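# Lay the towel flat beside the basket on the table

## Task

Get the towel lying flat on the table as a single layer, with its edges at least one finger's width inside the table edge, at least two fingers' width away from the basket's rim, and more than a hand's width away from the column of either arm. The basket must end up upright, its entire base resting on the table, no more than three fingers' width from its starting spot and turned roughly as before. Finish with both grippers released and the arms moved away; anything held in place only by the robot does not count.

## Robot and tools

Robot: two 6-joint arms, left_arm and right_arm, each ending in a parallel two-finger gripper. Shared scene frame: origin on the tabletop midway between the arms, +x out over the table, +z up, left_arm on the +y side. left_arm's root sits at (-0.024, +0.309, 0) m and right_arm's at (-0.021, -0.232, 0) m, both turned slightly about z. The names left and right do not match image sides. The gripper's fingers point along its +z axis and close along its y axis. The reported hand point lies between the finger pads, about 1 cm short of the tips, and can be a little wrong at long reach.

Joint order used in every row and every per-joint list: waist, elbow, shoulder, wrist pitch, wrist roll, wrist yaw (note that elbow comes before shoulder). A row is one flat list of 14 numbers, each from -1 to 1: the left arm's 6 joint numbers and its opening, then the right arm's 6 and its opening. Both arms are always included. Joint numbers are scaled offsets. In row order, 1.0 equals 1.202 rad (waist), 1.238 (elbow), 1.258 (shoulder), 2.073 (wrist pitch), 2.022 (wrist roll), 2.022 (wrist yaw). The opening is absolute, not an offset: +1 fully open, -1 closed. An optional 12 extra numbers (0 to 1) can follow: stiffness multipliers, left arm's 6 joints then right's, in the same order; they persist until changed.

Joint ranges (rad): waist -2.618 to 3.054, shoulder 0.000 to 3.142, elbow 0.000 to 3.142, wrist pitch -1.571 to 1.571, wrist yaw -1.571 to 1.571, wrist roll -2.094 to 2.094. Real ends may differ by up to 0.036 rad. Any action aiming a joint more than 0.036 rad beyond its range is rejected for both arms; if the first action of a call fails this, or any action is malformed, nothing at all runs. A joint pushed to its true end stops there and the result prints "joint sent to its limit".

execute_actions(actions): a list of actions run one after another; an empty list just returns state and images. Each action is up to 15 rows, one per 1/30 s step; if shorter, the last row is held for the remaining steps. Offsets in every row of an action are taken from the joint angles at that action's start (for a call's first action, the last reported angles), not from the previous row. Joint speed is capped: each step the target may lead the measured angle by at most 0.202 rad (waist), 0.258 (shoulder), 0.238 (elbow), 0.573 (wrist pitch), 0.522 (wrist roll and yaw), and targets are pulled back if they would carry the gripper more than 70 mm from where it is. Large offsets therefore need several actions, and unfinished motion should be recommanded. Arms can sag under zero offsets: in the first call of a reply, send the offsets back to the angles you want, then zeros, correcting further if a joint still falls short.

move(target, speed, blocking): target is one 14-number row laid out as above; its joint numbers are offsets from the "Joint positions" of the last result that printed them, and the openings are absolute and sent at once. All joints of both arms travel proportionally, so the hand follows a curve; duration is 0.5 to 10 s (longer paths are cut at 10 s). speed is the top speed in rad/s of the joint with the furthest to go, 0.01 to 2, default 0.5. Moves ignore obstacles and the other arm. blocking=false returns after 0.5 s while motion continues; use wait(0) to check, and call wait or stop before sending new rows or moves. The extra "move:" line reports the ending (done, off_target, moving, held, fault), limits=held or limits=none, and each arm's joint furthest from its target. Faster moves and targets set deeper past contact hit and press harder. To keep pressing as before, send offsets from Joint positions to Joint targets.

wait(seconds): 0 to 10, the arms hold their last command; a running move keeps going. stop(): brakes a running move, needing some room. zoom_image(camera, region): region [x0, y0, x1, y1] in pixels of that camera's latest image, top-left origin, at most 504 by 504. Cameras: cam_head_left, cam_head_right, cam_high, cam_left_wrist, cam_right_wrist, each 504x504; calibration lines give K, distortion and world-to-camera transforms, slightly inexact. read_manual(section): returns licence texts only. finished_scene(scene): ends the scene whose number you pass; irreversible, so only call it once the towel and basket meet the goal and the grippers are open and away.

Results: per-arm state gives end_effector_position (m) and end_effector_quat_wxyz in the scene frame. Joint positions and Joint velocities list each arm's joints in the order above plus the finger gap in metres (0.094 m fully open). Joint targets shows what the joints are currently driven toward. grip_measured is the finger opening on the command scale, each gripper off by up to about 1 mm. "joint command not followed" means a clearance check altered targets. FAULT and MOTOR HOT lines report stops and heating.

Gripping: command an opening below grip_measured to hold; roughly 0.03 below is firm, less is gentler. Thin cloth under 2 mm gets weaker grip. Parts you hold may be tugged briefly.

Avoid: dropping or dragging anything off the table, tipping or shifting the basket, letting the arms collide or press each other, hard or fast impacts and heavy pushing, and long heavy holds (motors heat: warning at 75 °C, arm stop at 90 °C, arm goes limp at 100 °C).

Each tool is called after "Call:" in YAML: its name, and indented under it one key for each argument.

## Session

I'll start by looking at the scene.

Call:
execute_actions:
  actions: []

Scene clock: 0.00 s.
left_arm: end_effector_position=(+0.4563, +0.2011, +0.3979) grip_measured=+1.000 end_effector_quat_wxyz=(+0.476, +0.495, +0.624, +0.374) | right_arm: end_effector_position=(+0.1114, -0.0078, +0.1263) grip_measured=+1.000 end_effector_quat_wxyz=(-0.366, +0.532, -0.604, -0.466)
Joint names: [waist, elbow, shoulder, wrist pitch, wrist roll, wrist yaw]
Joint positions: left_arm=[-0.276  1.668  1.574 -0.381  1.244 -0.321  0.094] | right_arm=[ 0.529  0.305  0.997 -0.119 -0.582 -1.147  0.094]
Joint velocities: left_arm=[ 0.002  0.012  0.007 -0.037  0.095  0.037  0.   ] | right_arm=[ 0.017  0.007 -0.017  0.051 -0.081 -0.007  0.   ]
Motor temperatures (°C, as the motors report them): left_arm=[25 24 23 26 22 24] | right_arm=[21 24 23 24 25 23]
Joint targets: left_arm=[-0.275 1.682 1.559 -0.372 1.239 -0.321] | right_arm=[0.529 0.317 0.990 -0.115 -0.585 -1.160]
Joint stiffness scale: left_arm=[1. 1. 1. 1. 1. 1.] | right_arm=[1. 1. 1. 1. 1. 1.]

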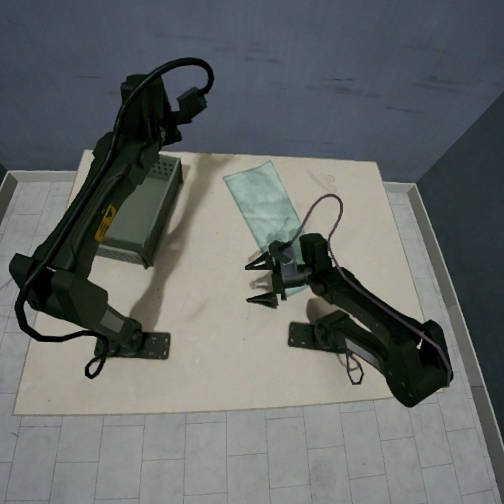

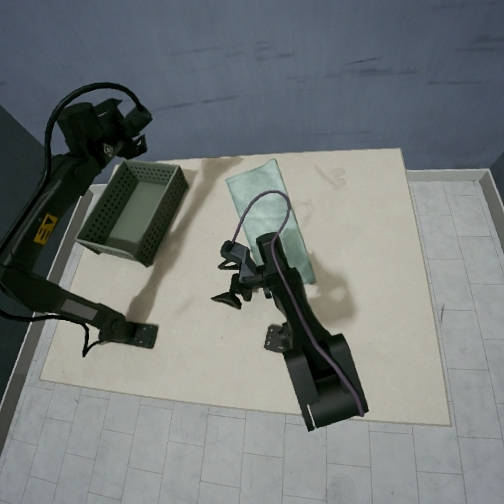

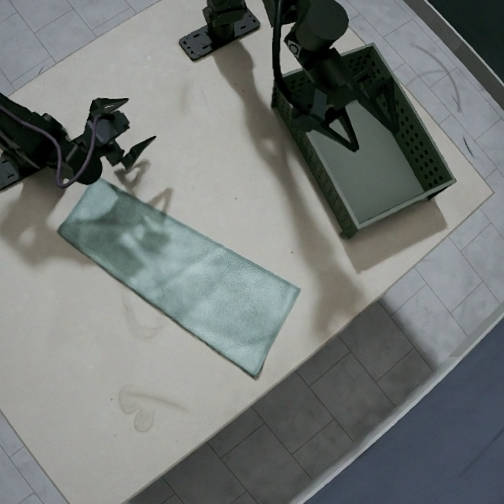

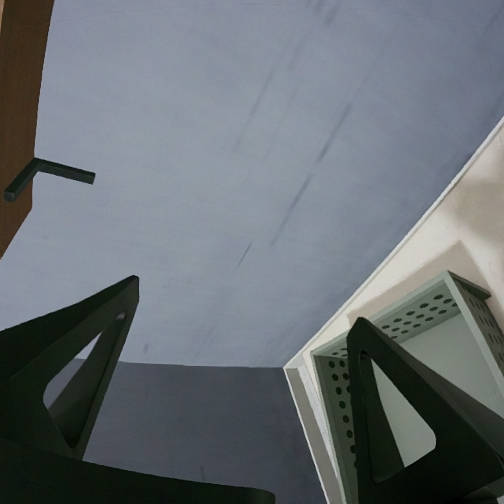

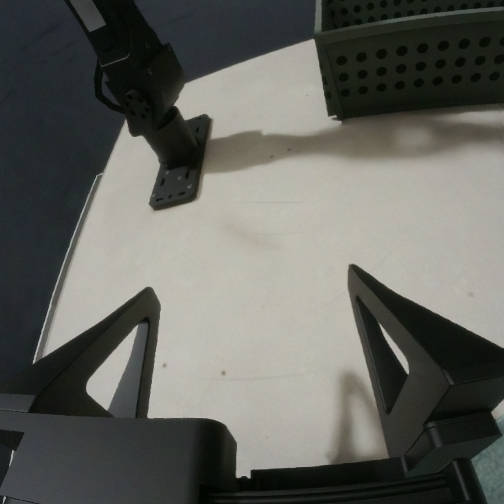

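Call:
zoom_image:
  camera: "cam_high"
  region: [40, 160, 320, 400]

Call:
zoom_image:
  camera: "cam_head_left"
  region: [200, 140, 360, 310]

Region (40, 160, 320, 400) of cam_high's 504x504 image, scaled by 1.800, with more detail than that image has; it fills the top 432 rows of this view, and the rest is white.

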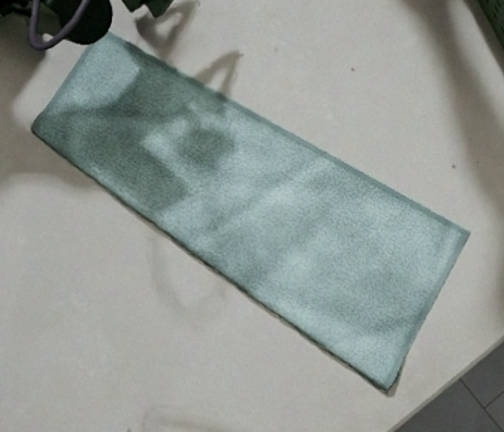

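Region (200, 140, 360, 310) of cam_head_left's 504x504 image, scaled by 2.965, with more detail than that image has; it fills the left 474 columns of this view, and the rest is white.

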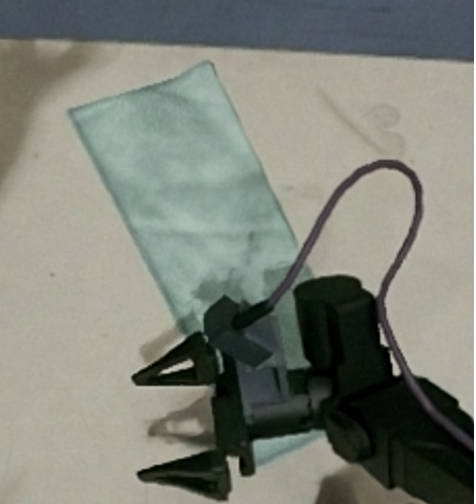

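Call:
zoom_image:
  camera: "cam_high"
  region: [45, 165, 175, 295]

Call:
zoom_image:
  camera: "cam_high"
  region: [190, 260, 320, 390]

Region (45, 165, 175, 295) of cam_high's 504x504 image, scaled by 3.877, with more detail than that image has.

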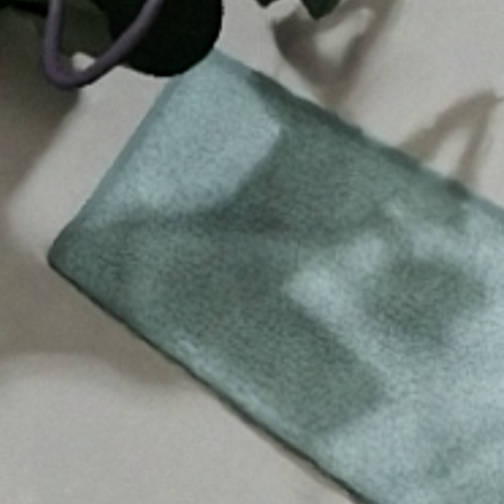

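Region (190, 260, 320, 390) of cam_high's 504x504 image, scaled by 3.877, with more detail than that image has.

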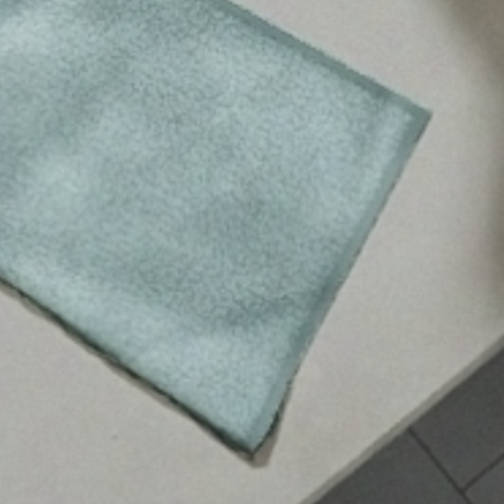

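Call:
move:
  target: [-0.052, 0.011, -0.012, -0.272, -0.615, 0.159, 0.0, 0.0815, 0.5307, 0.240, -0.538, 0.696, 0.567, 0.2]
  speed: 0.8

Scene clock: 122.63 s.
left_arm: end_effector_position=(+0.3703, +0.1497, +0.2807) grip_measured=+0.003 end_effector_quat_wxyz=(+0.352, +0.184, +0.915, -0.064) | right_arm: end_effector_position=(+0.1537, -0.1449, +0.0944) grip_measured=+0.202 end_effector_quat_wxyz=(-0.007, +0.186, +0.983, +0.004)
Joint names: [waist, elbow, shoulder, wrist pitch, wrist roll, wrist yaw]
Joint positions: left_arm=[-0.327  1.668  1.574 -0.933  0.01  -0.007  0.047] | right_arm=[ 0.614  0.932  1.289 -1.22   0.816 -0.015  0.056]
Joint velocities: left_arm=[-0.002  0.012  0.002  0.007 -0.007  0.051 -0.   ] | right_arm=[-0.002  0.012  0.007 -0.022  0.007 -0.095  0.   ]
Motor temperatures (°C, as the motors report them): left_arm=[25 26 25 35 22 24] | right_arm=[21 26 23 29 25 23]
Joint targets: left_arm=[-0.338 1.682 1.558 -0.945 0.001 0.000] | right_arm=[0.627 0.962 1.298 -1.234 0.825 -0.001]
Joint stiffness scale: left_arm=[1. 1. 1. 1. 1. 1.] | right_arm=[1. 1. 1. 1. 1. 1.]
move: off_target (right_arm); limits=none; left_arm: farthest joint: the shoulder, 0.015 radians from its target (0.015 radians at the start); right_arm: farthest joint: the elbow, 0.030 radians from its target (0.657 radians at the start)
camera_calibration (this result's frames):
cam_left_wrist: T_world_to_cam=[[-0.188908, -0.977107, 0.0978569, 0.187163], [-0.976947, 0.17691, -0.119486, 0.390583], [0.0994388, -0.118173, -0.988002, 0.372153], [0, 0, 0, 1]] pos_world=[0.379929, 0.157759, 0.396042]
cam_right_wrist: T_world_to_cam=[[-0.517404, -0.855696, -0.00877208, -0.0456354], [-0.669158, 0.39818, 0.62744, 0.119533], [-0.533405, 0.33051, -0.778616, 0.332916], [0, 0, 0, 1]] pos_world=[0.233953, -0.196677, 0.183814]

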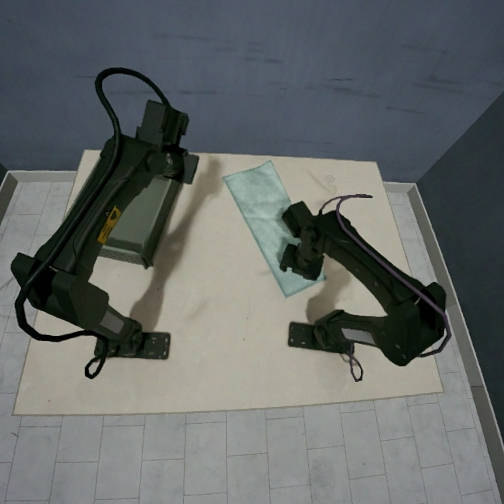

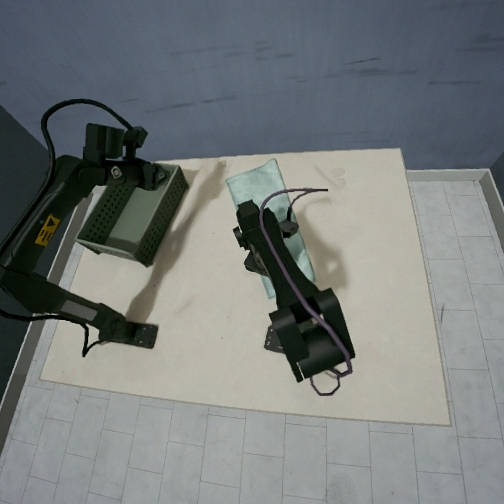

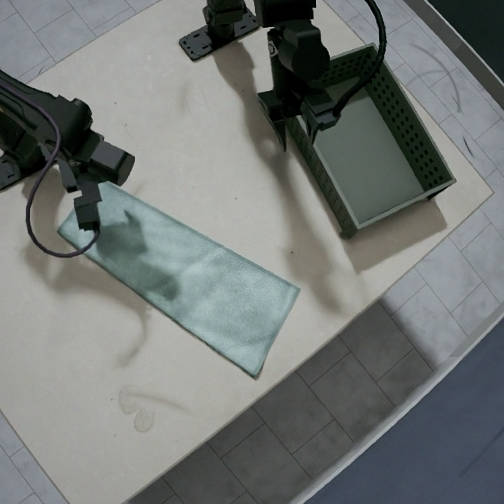

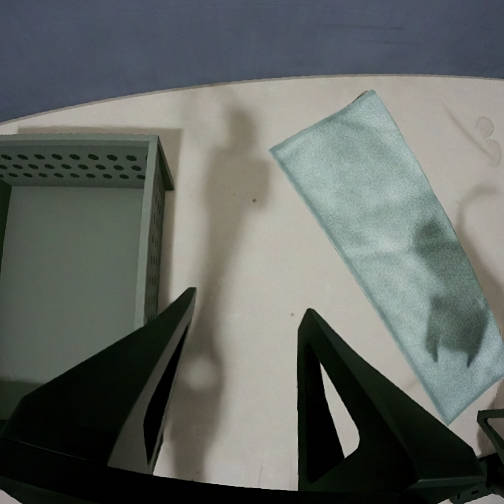

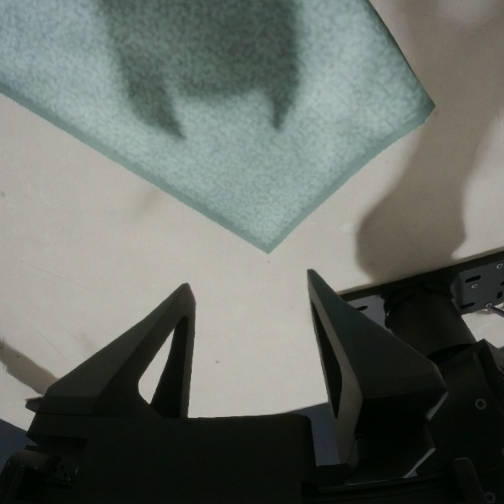

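Call:
move:
  target: [-0.009, 0.011, -0.012, -0.006, 0, 0, 0.0, 0.099, -0.194, -0.037, 0.102, 0.057, 0.01, 0.2]
  speed: 0.4

Scene clock: 158.00 s.
left_arm: end_effector_position=(+0.3702, +0.1497, +0.2807) grip_measured=+0.003 end_effector_quat_wxyz=(+0.352, +0.184, +0.915, -0.064) | right_arm: end_effector_position=(+0.1256, -0.1390, +0.0403) grip_measured=+0.202 end_effector_quat_wxyz=(-0.013, +0.186, +0.983, -0.005)
Joint names: [waist, elbow, shoulder, wrist pitch, wrist roll, wrist yaw]
Joint positions: left_arm=[-0.327  1.668  1.574 -0.933  0.01  -0.007  0.047] | right_arm=[ 0.72   0.698  1.27  -1.025  0.922 -0.009  0.056]
Joint velocities: left_arm=[-0.002 -0.002  0.002 -0.022 -0.007  0.037  0.001] | right_arm=[-0.022 -0.002 -0.027 -0.007  0.007  0.022  0.001]
Motor temperatures (°C, as the motors report them): left_arm=[25 26 25 34 22 24] | right_arm=[21 26 24 27 25 23]
Joint targets: left_arm=[-0.338 1.682 1.558 -0.945 0.010 -0.007] | right_arm=[0.733 0.692 1.242 -1.009 0.931 0.005]
Joint stiffness scale: left_arm=[1. 1. 1. 1. 1. 1.] | right_arm=[1. 1. 1. 1. 1. 1.]
move: off_target (right_arm); limits=none; left_arm: farthest joint: the shoulder, 0.015 radians from its target (0.015 radians at the start); right_arm: farthest joint: the shoulder, 0.028 radians from its target (0.046 radians at the start)
camera_calibration (this result's frames):
cam_left_wrist: T_world_to_cam=[[-0.188825, -0.977078, 0.0983078, 0.186955], [-0.977018, 0.17684, -0.119006, 0.390395], [0.0988936, -0.11852, -0.988015, 0.372352], [0, 0, 0, 1]] pos_world=[0.379902, 0.157764, 0.39597]
cam_right_wrist: T_world_to_cam=[[-0.516631, -0.856112, 0.0128164, -0.0565624], [-0.660259, 0.407882, 0.630627, 0.132371], [-0.545115, 0.317339, -0.77598, 0.273389], [0, 0, 0, 1]] pos_world=[0.207206, -0.189173, 0.129392]

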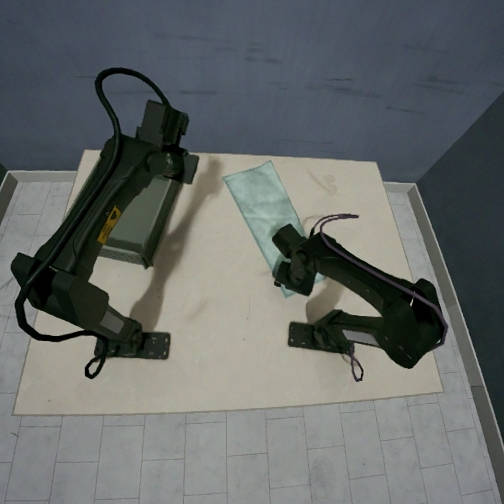

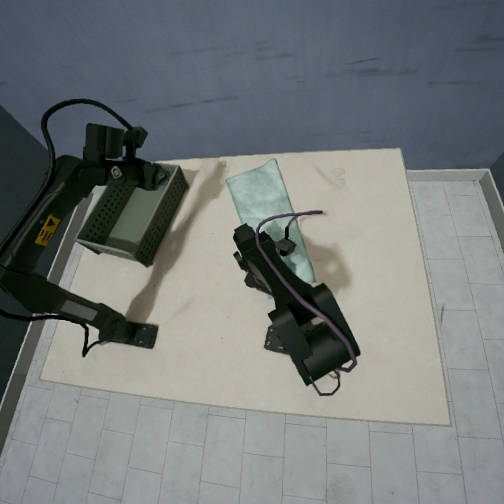

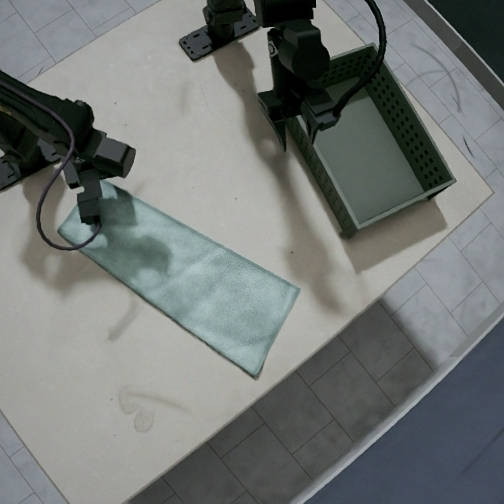

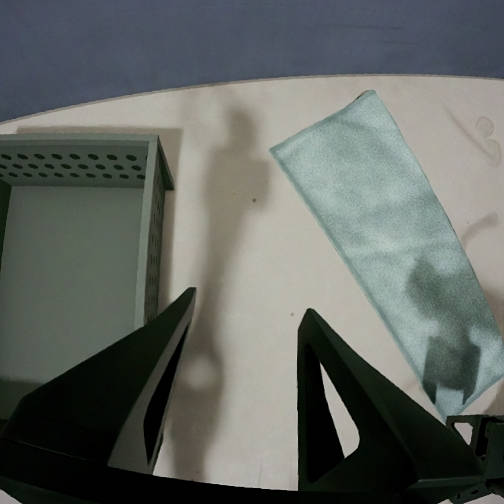

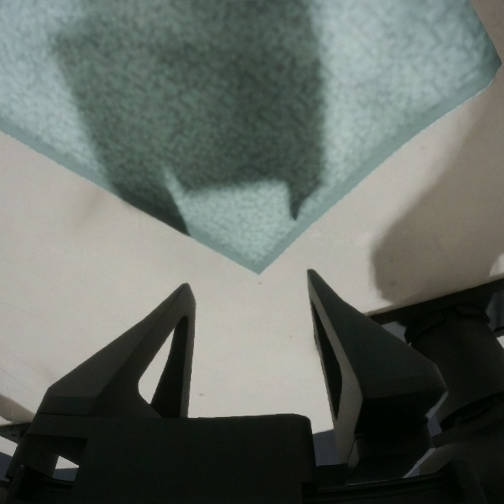

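Call:
move:
  target: [-0.009, 0.011, -0.012, -0.006, 0, 0, 0.0, 0.008, -0.089, 0.026, 0.082, 0.004, 0.007, 0.3]
  speed: 0.15

Scene clock: 176.93 s.
left_arm: end_effector_position=(+0.3702, +0.1497, +0.2806) grip_measured=+0.003 end_effector_quat_wxyz=(+0.352, +0.184, +0.915, -0.064) | right_arm: end_effector_position=(+0.1266, -0.1383, +0.0131) grip_measured=+0.298 end_effector_quat_wxyz=(-0.002, +0.186, +0.983, +0.005)
Joint names: [waist, elbow, shoulder, wrist pitch, wrist roll, wrist yaw]
Joint positions: left_arm=[-0.327  1.668  1.574 -0.934  0.01  -0.007  0.047] | right_arm=[ 0.72   0.597  1.293 -0.871  0.922 -0.01   0.061]
Joint velocities: left_arm=[ 0.007 -0.002  0.012 -0.037  0.007 -0.022 -0.   ] | right_arm=[-0.012 -0.002 -0.007  0.022  0.051  0.022 -0.001]
Motor temperatures (°C, as the motors report them): left_arm=[25 26 25 34 22 24] | right_arm=[21 26 24 27 25 23]
Joint targets: left_arm=[-0.338 1.682 1.558 -0.946 0.010 -0.007] | right_arm=[0.730 0.588 1.303 -0.855 0.930 0.005]
Joint stiffness scale: left_arm=[1. 1. 1. 1. 1. 1.] | right_arm=[1. 1. 1. 1. 1. 1.]
move: done; limits=none; left_arm: farthest joint: the shoulder, 0.015 radians from its target (0.015 radians at the start); right_arm: farthest joint: the wrist pitch, 0.016 radians from its target (0.169 radians at the start)
camera_calibration (this result's frames):
cam_left_wrist: T_world_to_cam=[[-0.18879, -0.977092, 0.0982327, 0.186986], [-0.97706, 0.176857, -0.118636, 0.390228], [0.098545, -0.118377, -0.988067, 0.372422], [0, 0, 0, 1]] pos_world=[0.379877, 0.157774, 0.395904]
cam_right_wrist: T_world_to_cam=[[-0.516949, -0.855906, -0.0137549, -0.0547007], [-0.675862, 0.39824, 0.620174, 0.150692], [-0.525333, 0.329895, -0.784343, 0.251928], [0, 0, 0, 1]] pos_world=[0.205915, -0.18994, 0.10339]

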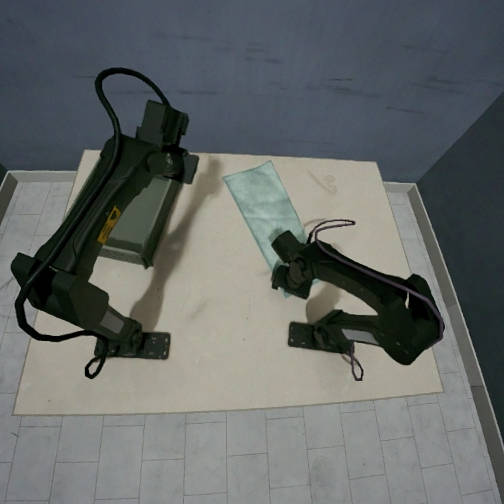

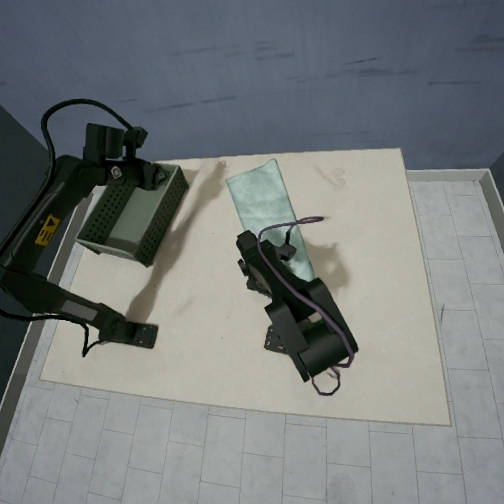

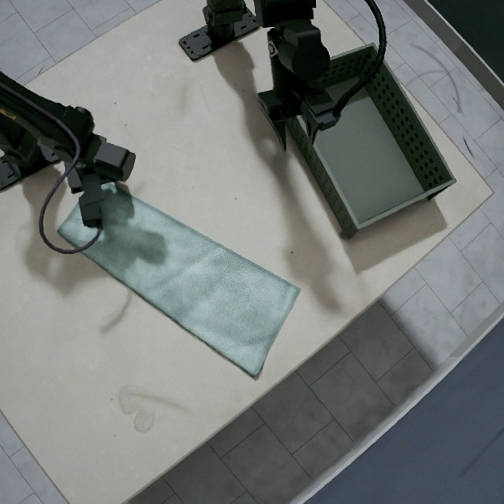

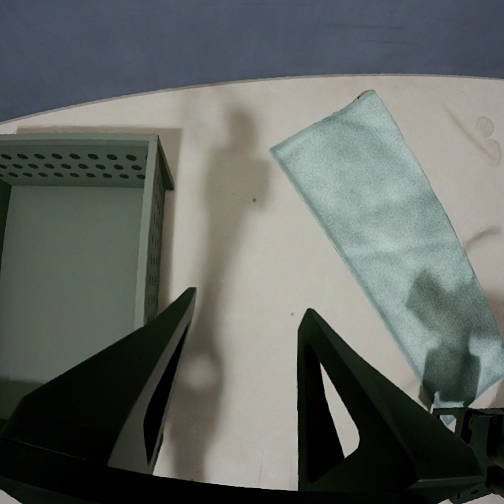

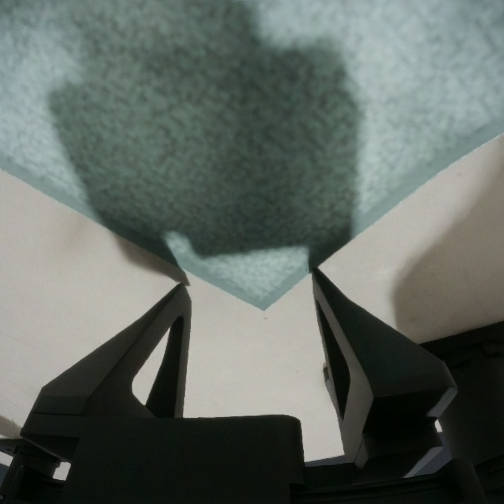

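Call:
move:
  target: [-0.009, 0.011, -0.012, -0.006, 0, 0, 0.0, 0.008, -0.025, 0.018, 0.022, 0.004, 0.007, 0.3]
  speed: 0.05

Scene clock: 184.67 s.
left_arm: end_effector_position=(+0.3701, +0.1498, +0.2805) grip_measured=+0.003 end_effector_quat_wxyz=(+0.352, +0.184, +0.915, -0.064) | right_arm: end_effector_position=(+0.1254, -0.1392, +0.0081) grip_measured=+0.298 end_effector_quat_wxyz=(-0.003, +0.186, +0.983, +0.003)
Joint names: [waist, elbow, shoulder, wrist pitch, wrist roll, wrist yaw]
Joint positions: left_arm=[-0.327  1.668  1.574 -0.934  0.01  -0.007  0.047] | right_arm=[ 0.72   0.581  1.302 -0.85   0.922 -0.008  0.061]
Joint velocities: left_arm=[-0.002 -0.017 -0.007  0.022 -0.037 -0.037 -0.   ] | right_arm=[-0.002 -0.012  0.012  0.022 -0.066  0.081  0.001]
Motor temperatures (°C, as the motors report them): left_arm=[25 26 25 34 22 24] | right_arm=[21 25 24 27 25 23]
Joint targets: left_arm=[-0.338 1.682 1.558 -0.946 0.010 -0.007] | right_arm=[0.730 0.566 1.316 -0.825 0.930 0.005]
Joint stiffness scale: left_arm=[1. 1. 1. 1. 1. 1.] | right_arm=[1. 1. 1. 1. 1. 1.]
move: off_target (right_arm); limits=none; left_arm: farthest joint: the shoulder, 0.015 radians from its target (0.015 radians at the start); right_arm: farthest joint: the wrist pitch, 0.025 radians from its target (0.045 radians at the start)
camera_calibration (this result's frames):
cam_left_wrist: T_world_to_cam=[[-0.188756, -0.977106, 0.0981575, 0.187017], [-0.977102, 0.176874, -0.118266, 0.390061], [0.0981964, -0.118233, -0.988119, 0.372491], [0, 0, 0, 1]] pos_world=[0.379853, 0.157784, 0.395839]
cam_right_wrist: T_world_to_cam=[[-0.516983, -0.855939, -0.00984243, -0.0562613], [-0.674211, 0.400081, 0.620786, 0.153385], [-0.527417, 0.327571, -0.783918, 0.24766], [0, 0, 0, 1]] pos_world=[0.204948, -0.190649, 0.0983725]

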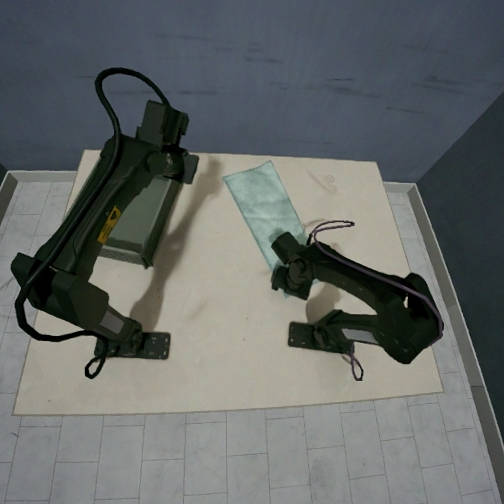

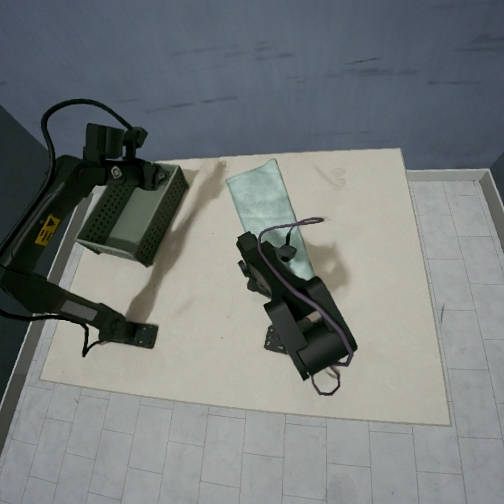

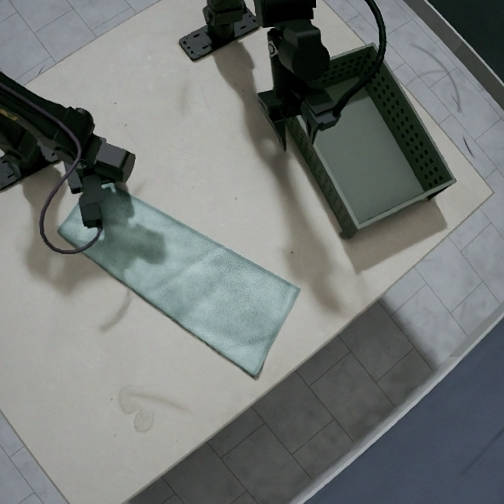

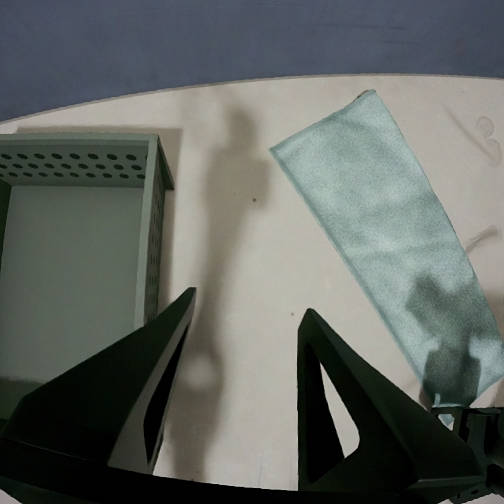

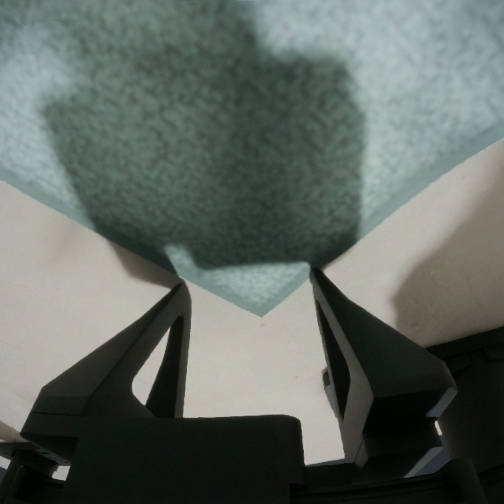

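Call:
execute_actions:
  actions:
    - [[-0.009,0.011,-0.012,-0.006,0,0,0,0.008,-0.012,0.011,0.01,0.004,0.006,0.25],[-0.009,0.011,-0.012,-0.006,0,0,0,0.008,-0.012,0.011,0.01,0.004,0.006,0.2],[-0.009,0.011,-0.012,-0.006,0,0,0,0.008,-0.012,0.011,0.01,0.004,0.006,0.15],[-0.009,0.011,-0.012,-0.006,0,0,0,0.008,-0.012,0.011,0.01,0.004,0.006,0.1],[-0.009,0.011,-0.012,-0.006,0,0,0,0.008,-0.012,0.011,0.01,0.004,0.006,0.05],[-0.009,0.011,-0.012,-0.006,0,0,0,0.008,-0.012,0.011,0.01,0.004,0.006,0.0],[-0.009,0.011,-0.012,-0.006,0,0,0,0.008,-0.012,0.011,0.01,0.004,0.006,-0.05],[-0.009,0.011,-0.012,-0.006,0,0,0,0.008,-0.012,0.011,0.01,0.004,0.006,-0.1],[-0.009,0.011,-0.012,-0.006,0,0,0,0.008,-0.012,0.011,0.01,0.004,0.006,-0.15],[-0.009,0.011,-0.012,-0.006,0,0,0,0.008,-0.012,0.011,0.01,0.004,0.006,-0.2],[-0.009,0.011,-0.012,-0.006,0,0,0,0.008,-0.012,0.011,0.01,0.004,0.006,-0.25],[-0.009,0.011,-0.012,-0.006,0,0,0,0.008,-0.012,0.011,0.01,0.004,0.006,-0.3],[-0.009,0.011,-0.012,-0.006,0,0,0,0.008,-0.012,0.011,0.01,0.004,0.006,-0.35],[-0.009,0.011,-0.012,-0.006,0,0,0,0.008,-0.012,0.011,0.01,0.004,0.006,-0.4],[-0.009,0.011,-0.012,-0.006,0,0,0,0.008,-0.012,0.011,0.01,0.004,0.006,-0.45]]

Scene clock: 202.47 s.
left_arm: end_effector_position=(+0.3700, +0.1498, +0.2804) grip_measured=+0.003 end_effector_quat_wxyz=(+0.351, +0.184, +0.916, -0.064) | right_arm: end_effector_position=(+0.1261, -0.1405, +0.0081) grip_measured=-0.425 end_effector_quat_wxyz=(+0.000, +0.186, +0.983, +0.000)
Joint names: [waist, elbow, shoulder, wrist pitch, wrist roll, wrist yaw]
Joint positions: left_arm=[-0.327  1.668  1.574 -0.935  0.01  -0.007  0.047] | right_arm=[ 0.72   0.581  1.302 -0.85   0.922 -0.     0.027]
Joint velocities: left_arm=[-0.017  0.012 -0.007 -0.007 -0.007 -0.051  0.   ] | right_arm=[-0.002  0.002  0.012 -0.007 -0.051  0.139 -0.043]
Motor temperatures (°C, as the motors report them): left_arm=[25 26 25 34 22 24] | right_arm=[21 25 24 27 25 23]
Joint targets: left_arm=[-0.338 1.682 1.558 -0.947 0.010 -0.007] | right_arm=[0.730 0.566 1.316 -0.829 0.930 0.004]
Joint stiffness scale: left_arm=[1. 1. 1. 1. 1. 1.] | right_arm=[1. 1. 1. 1. 1. 1.]
camera_calibration (this result's frames):
cam_left_wrist: T_world_to_cam=[[-0.188687, -0.977135, 0.0980072, 0.187078], [-0.977185, 0.176909, -0.117525, 0.389727], [0.0974991, -0.117947, -0.988222, 0.372629], [0, 0, 0, 1]] pos_world=[0.379803, 0.157804, 0.395708]
cam_right_wrist: T_world_to_cam=[[-0.51695, -0.855995, -0.00597276, -0.0569942], [-0.676912, 0.404508, 0.61495, 0.155435], [-0.523978, 0.321941, -0.788544, 0.247297], [0, 0, 0, 1]] pos_world=[0.205331, -0.191277, 0.0990792]

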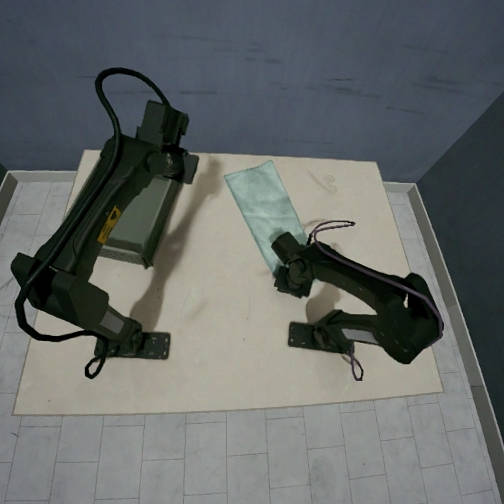

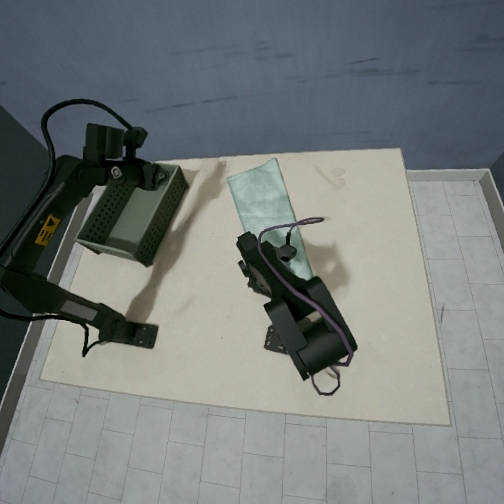

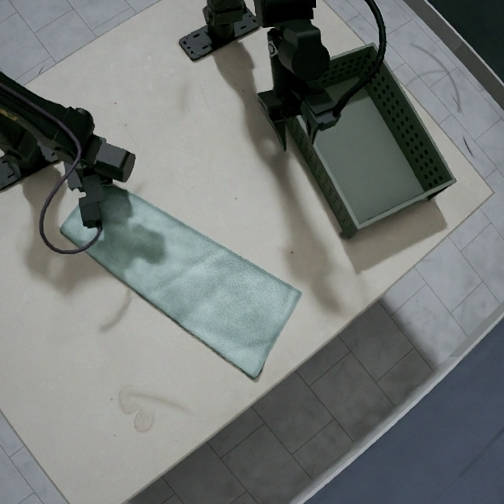

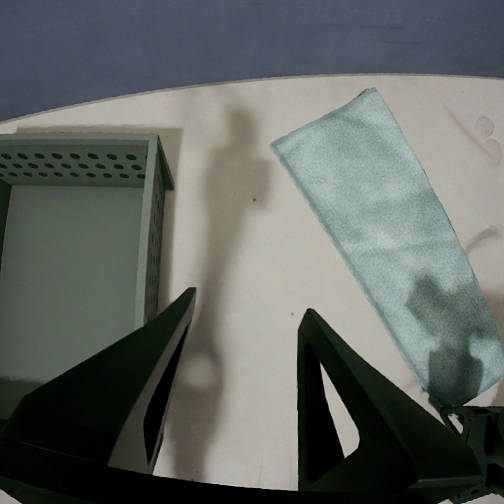

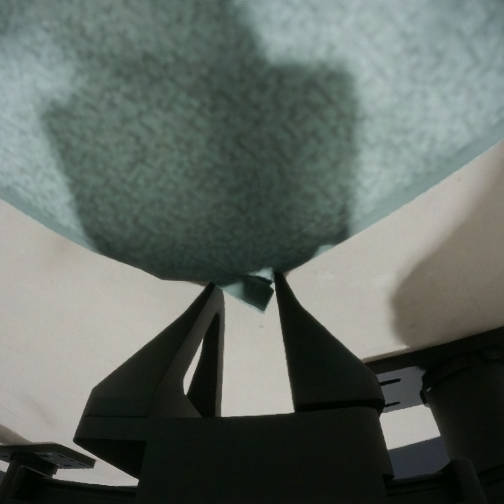

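Call:
execute_actions:
  actions:
    - [[-0.009,0.011,-0.012,-0.006,0,0,0,0.008,-0.012,0.011,0.01,0.004,0.0,-0.5],[-0.009,0.011,-0.012,-0.006,0,0,0,0.008,-0.012,0.011,0.01,0.004,0.0,-0.56],[-0.009,0.011,-0.012,-0.006,0,0,0,0.008,-0.012,0.011,0.01,0.004,0.0,-0.62],[-0.009,0.011,-0.012,-0.006,0,0,0,0.008,-0.012,0.011,0.01,0.004,0.0,-0.68],[-0.009,0.011,-0.012,-0.006,0,0,0,0.008,-0.012,0.011,0.01,0.004,0.0,-0.74],[-0.009,0.011,-0.012,-0.006,0,0,0,0.008,-0.012,0.011,0.01,0.004,0.0,-0.8],[-0.009,0.011,-0.012,-0.006,0,0,0,0.008,-0.012,0.011,0.01,0.004,0.0,-0.86],[-0.009,0.011,-0.012,-0.006,0,0,0,0.008,-0.012,0.011,0.01,0.004,0.0,-0.92],[-0.009,0.011,-0.012,-0.006,0,0,0,0.008,-0.012,0.011,0.01,0.004,0.0,-1.0]]

Scene clock: 213.00 s.
left_arm: end_effector_position=(+0.3699, +0.1498, +0.2804) grip_measured=+0.003 end_effector_quat_wxyz=(+0.351, +0.184, +0.916, -0.064) | right_arm: end_effector_position=(+0.1255, -0.1411, +0.0081) grip_measured=-0.964 end_effector_quat_wxyz=(-0.001, +0.186, +0.983, -0.001)
Joint names: [waist, elbow, shoulder, wrist pitch, wrist roll, wrist yaw]
Joint positions: left_arm=[-0.327  1.668  1.574 -0.935  0.01  -0.007  0.047] | right_arm=[ 0.72   0.581  1.302 -0.853  0.922  0.001  0.002]
Joint velocities: left_arm=[ 0.012  0.012  0.002  0.051 -0.022  0.081 -0.   ] | right_arm=[-0.007 -0.017 -0.002  0.037 -0.051 -0.051 -0.001]
Motor temperatures (°C, as the motors report them): left_arm=[25 26 25 34 22 24] | right_arm=[21 25 24 27 25 23]
Joint targets: left_arm=[-0.338 1.682 1.558 -0.947 0.010 -0.007] | right_arm=[0.730 0.566 1.316 -0.829 0.930 -0.000]
Joint stiffness scale: left_arm=[1. 1. 1. 1. 1. 1.] | right_arm=[1. 1. 1. 1. 1. 1.]
camera_calibration (this result's frames):
cam_left_wrist: T_world_to_cam=[[-0.188652, -0.977149, 0.097932, 0.187108], [-0.977227, 0.176926, -0.117154, 0.389559], [0.0971504, -0.117803, -0.988273, 0.372698], [0, 0, 0, 1]] pos_world=[0.379779, 0.157814, 0.395642]
cam_right_wrist: T_world_to_cam=[[-0.51696, -0.856006, -0.00257451, -0.0578422], [-0.675354, 0.406009, 0.615673, 0.155226], [-0.525974, 0.320017, -0.787998, 0.247109], [0, 0, 0, 1]] pos_world=[0.204903, -0.191615, 0.0990039]

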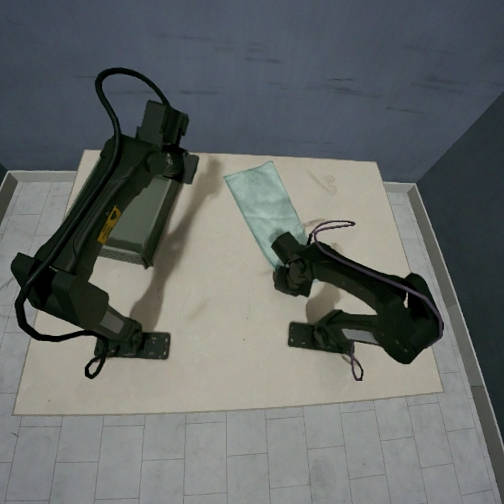

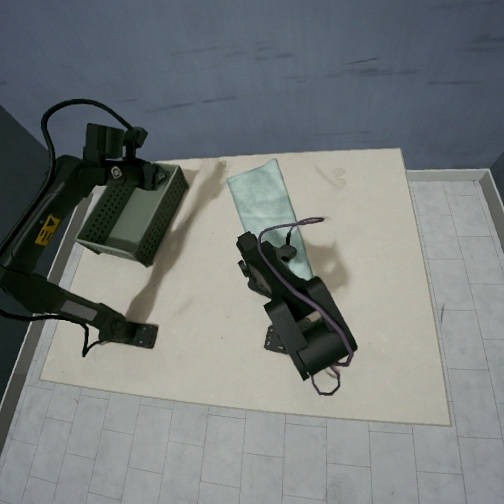

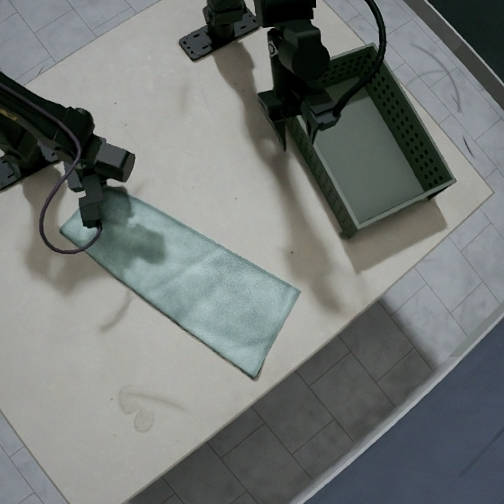

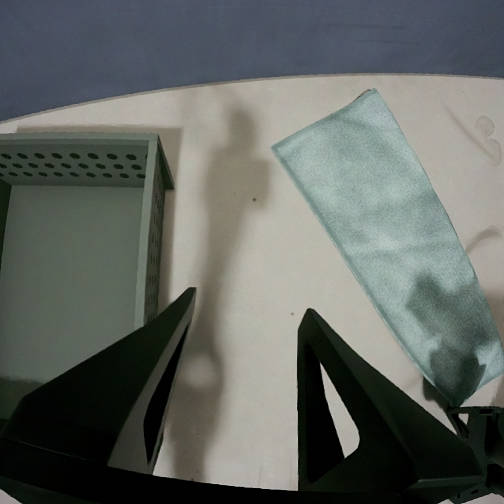

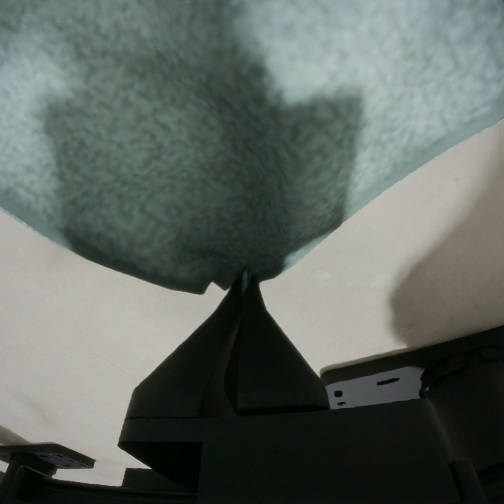

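Call:
move:
  target: [-0.009, 0.011, -0.012, -0.006, 0, 0, 0.0, 0.008, 0.105, -0.065, -0.085, 0.004, 0.0, -1.0]
  speed: 0.15

Scene clock: 270.60 s.
left_arm: end_effector_position=(+0.3698, +0.1499, +0.2803) grip_measured=+0.003 end_effector_quat_wxyz=(+0.351, +0.184, +0.916, -0.064) | right_arm: end_effector_position=(+0.1259, -0.1406, +0.0401) grip_measured=-0.965 end_effector_quat_wxyz=(-0.002, +0.186, +0.983, -0.002)
Joint names: [waist, elbow, shoulder, wrist pitch, wrist roll, wrist yaw]
Joint positions: left_arm=[-0.327  1.668  1.574 -0.936  0.01  -0.007  0.047] | right_arm=[ 0.72   0.681  1.245 -1.013  0.922 -0.     0.002]
Joint velocities: left_arm=[ 0.002 -0.002  0.007  0.007  0.007 -0.007 -0.001] | right_arm=[-0.002  0.012 -0.022 -0.051 -0.037  0.022 -0.001]
Motor temperatures (°C, as the motors report them): left_arm=[25 26 25 35 22 24] | right_arm=[21 25 24 26 25 23]
Joint targets: left_arm=[-0.338 1.682 1.558 -0.948 0.010 -0.007] | right_arm=[0.730 0.711 1.220 -1.029 0.930 0.001]
Joint stiffness scale: left_arm=[1. 1. 1. 1. 1. 1.] | right_arm=[1. 1. 1. 1. 1. 1.]
move: off_target (right_arm); limits=none; left_arm: farthest joint: the shoulder, 0.015 radians from its target (0.015 radians at the start); right_arm: farthest joint: the elbow, 0.030 radians from its target (0.130 radians at the start)
camera_calibration (this result's frames):
cam_left_wrist: T_world_to_cam=[[-0.188618, -0.977163, 0.0978568, 0.187139], [-0.977268, 0.176943, -0.116784, 0.389392], [0.0968018, -0.11766, -0.988325, 0.372767], [0, 0, 0, 1]] pos_world=[0.379754, 0.157825, 0.395576]
cam_right_wrist: T_world_to_cam=[[-0.516969, -0.856004, -0.00073274, -0.0572537], [-0.673579, 0.406268, 0.617444, 0.135327], [-0.528236, 0.319693, -0.786615, 0.272546], [0, 0, 0, 1]] pos_world=[0.205524, -0.191119, 0.130791]

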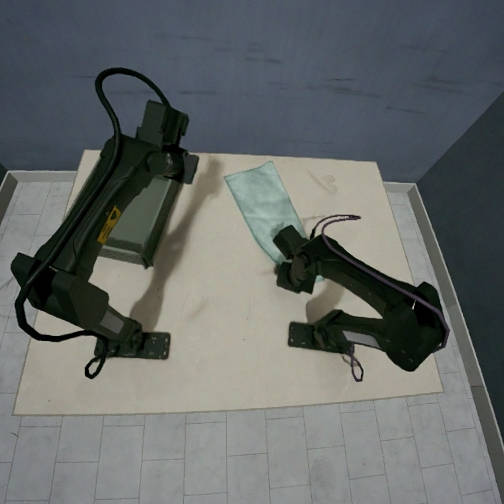

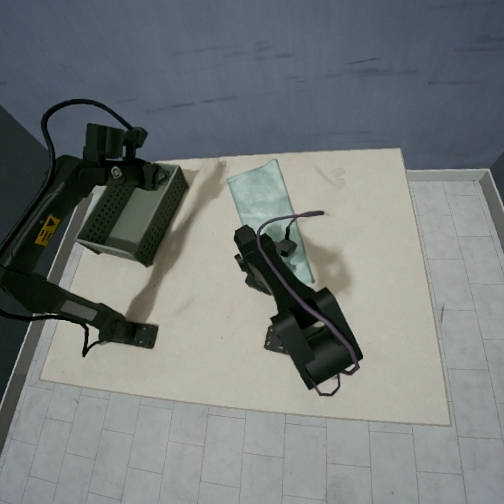

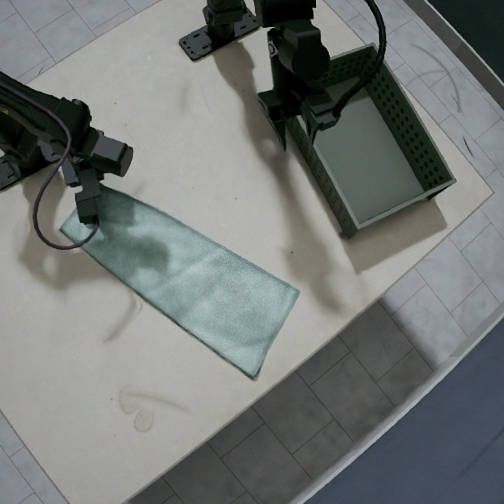

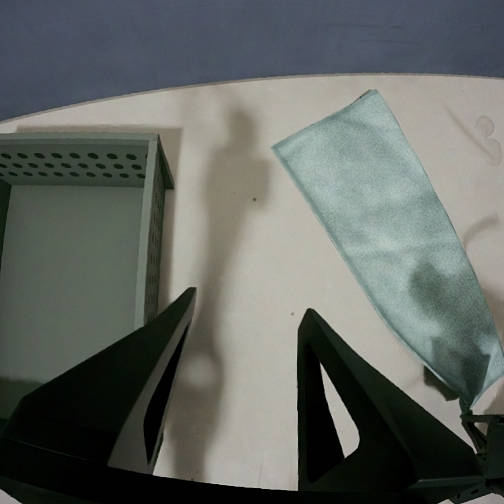

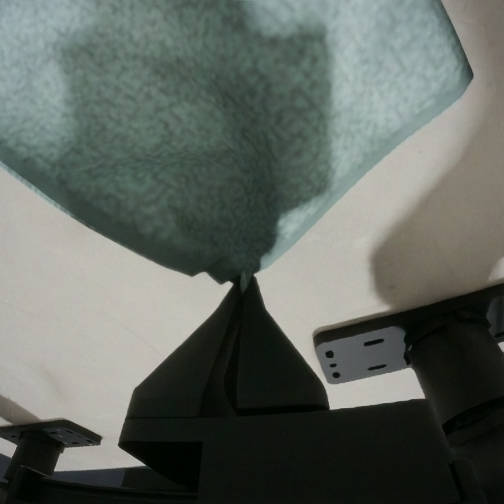

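Call:
move:
  target: [-0.009, 0.011, -0.012, -0.006, 0, 0, 0.0, 0.858, 0.387, 0.212, -0.097, 0.503, 0.0, -1.0]
  speed: 0.35

Scene clock: 281.77 s.
left_arm: end_effector_position=(+0.3698, +0.1499, +0.2802) grip_measured=+0.003 end_effector_quat_wxyz=(+0.351, +0.184, +0.916, -0.064) | right_arm: end_effector_position=(-0.0232, +0.0224, +0.1002) grip_measured=-0.965 end_effector_quat_wxyz=(-0.004, +0.179, +0.984, +0.004)
Joint names: [waist, elbow, shoulder, wrist pitch, wrist roll, wrist yaw]
Joint positions: left_arm=[-0.327  1.668  1.574 -0.936  0.01  -0.007  0.047] | right_arm=[ 1.742  1.13   1.503 -1.189  1.93  -0.006  0.002]
Joint velocities: left_arm=[ 0.017  0.002 -0.017 -0.007 -0.007 -0.022 -0.   ] | right_arm=[-0.002 -0.022  0.002 -0.051  0.051  0.037 -0.001]
Motor temperatures (°C, as the motors report them): left_arm=[25 26 25 35 22 24] | right_arm=[21 26 24 26 25 23]
Joint targets: left_arm=[-0.338 1.682 1.558 -0.948 0.010 -0.007] | right_arm=[1.751 1.160 1.512 -1.214 1.939 -0.000]
Joint stiffness scale: left_arm=[1. 1. 1. 1. 1. 1.] | right_arm=[1. 1. 1. 1. 1. 1.]
move: off_target (right_arm); limits=none; left_arm: farthest joint: the shoulder, 0.015 radians from its target (0.015 radians at the start); right_arm: farthest joint: the elbow, 0.030 radians from its target (0.479 radians at the start)
camera_calibration (this result's frames):
cam_left_wrist: T_world_to_cam=[[-0.188583, -0.977177, 0.0977816, 0.187169], [-0.977309, 0.17696, -0.116413, 0.389225], [0.0964531, -0.117516, -0.988376, 0.372836], [0, 0, 0, 1]] pos_world=[0.379729, 0.157835, 0.395511]
cam_right_wrist: T_world_to_cam=[[-0.504843, -0.863154, -0.00996827, 0.0066598], [-0.678864, 0.389869, 0.62221, -0.0685957], [-0.533177, 0.320885, -0.782787, 0.188441], [0, 0, 0, 1]] pos_world=[0.0572673, -0.0279762, 0.190256]

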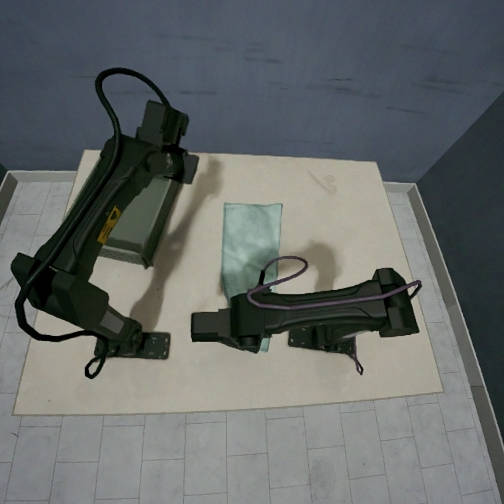

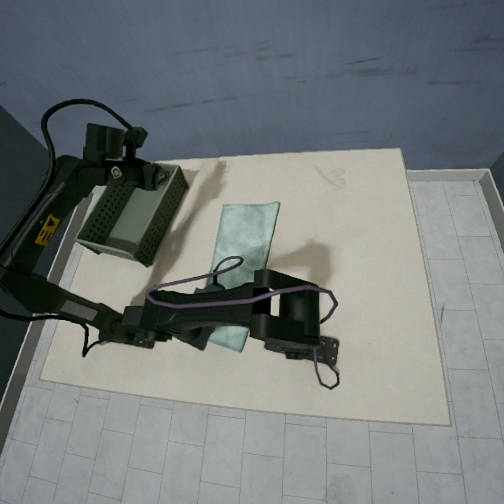

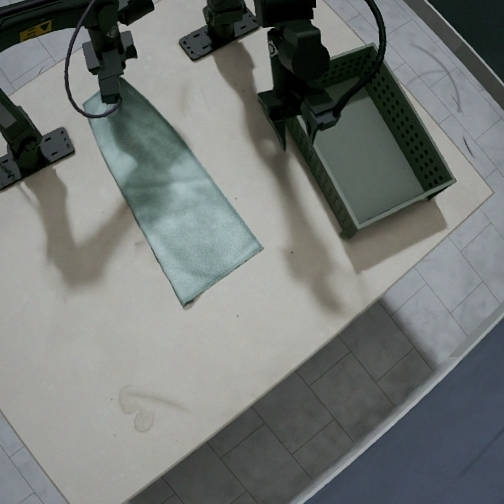

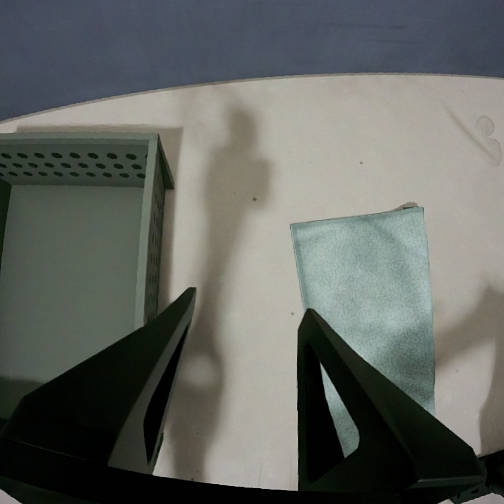

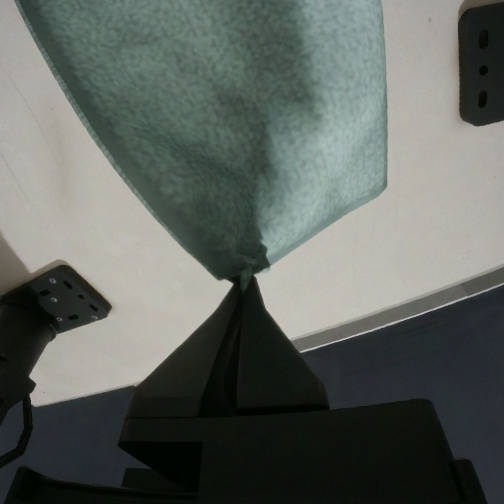

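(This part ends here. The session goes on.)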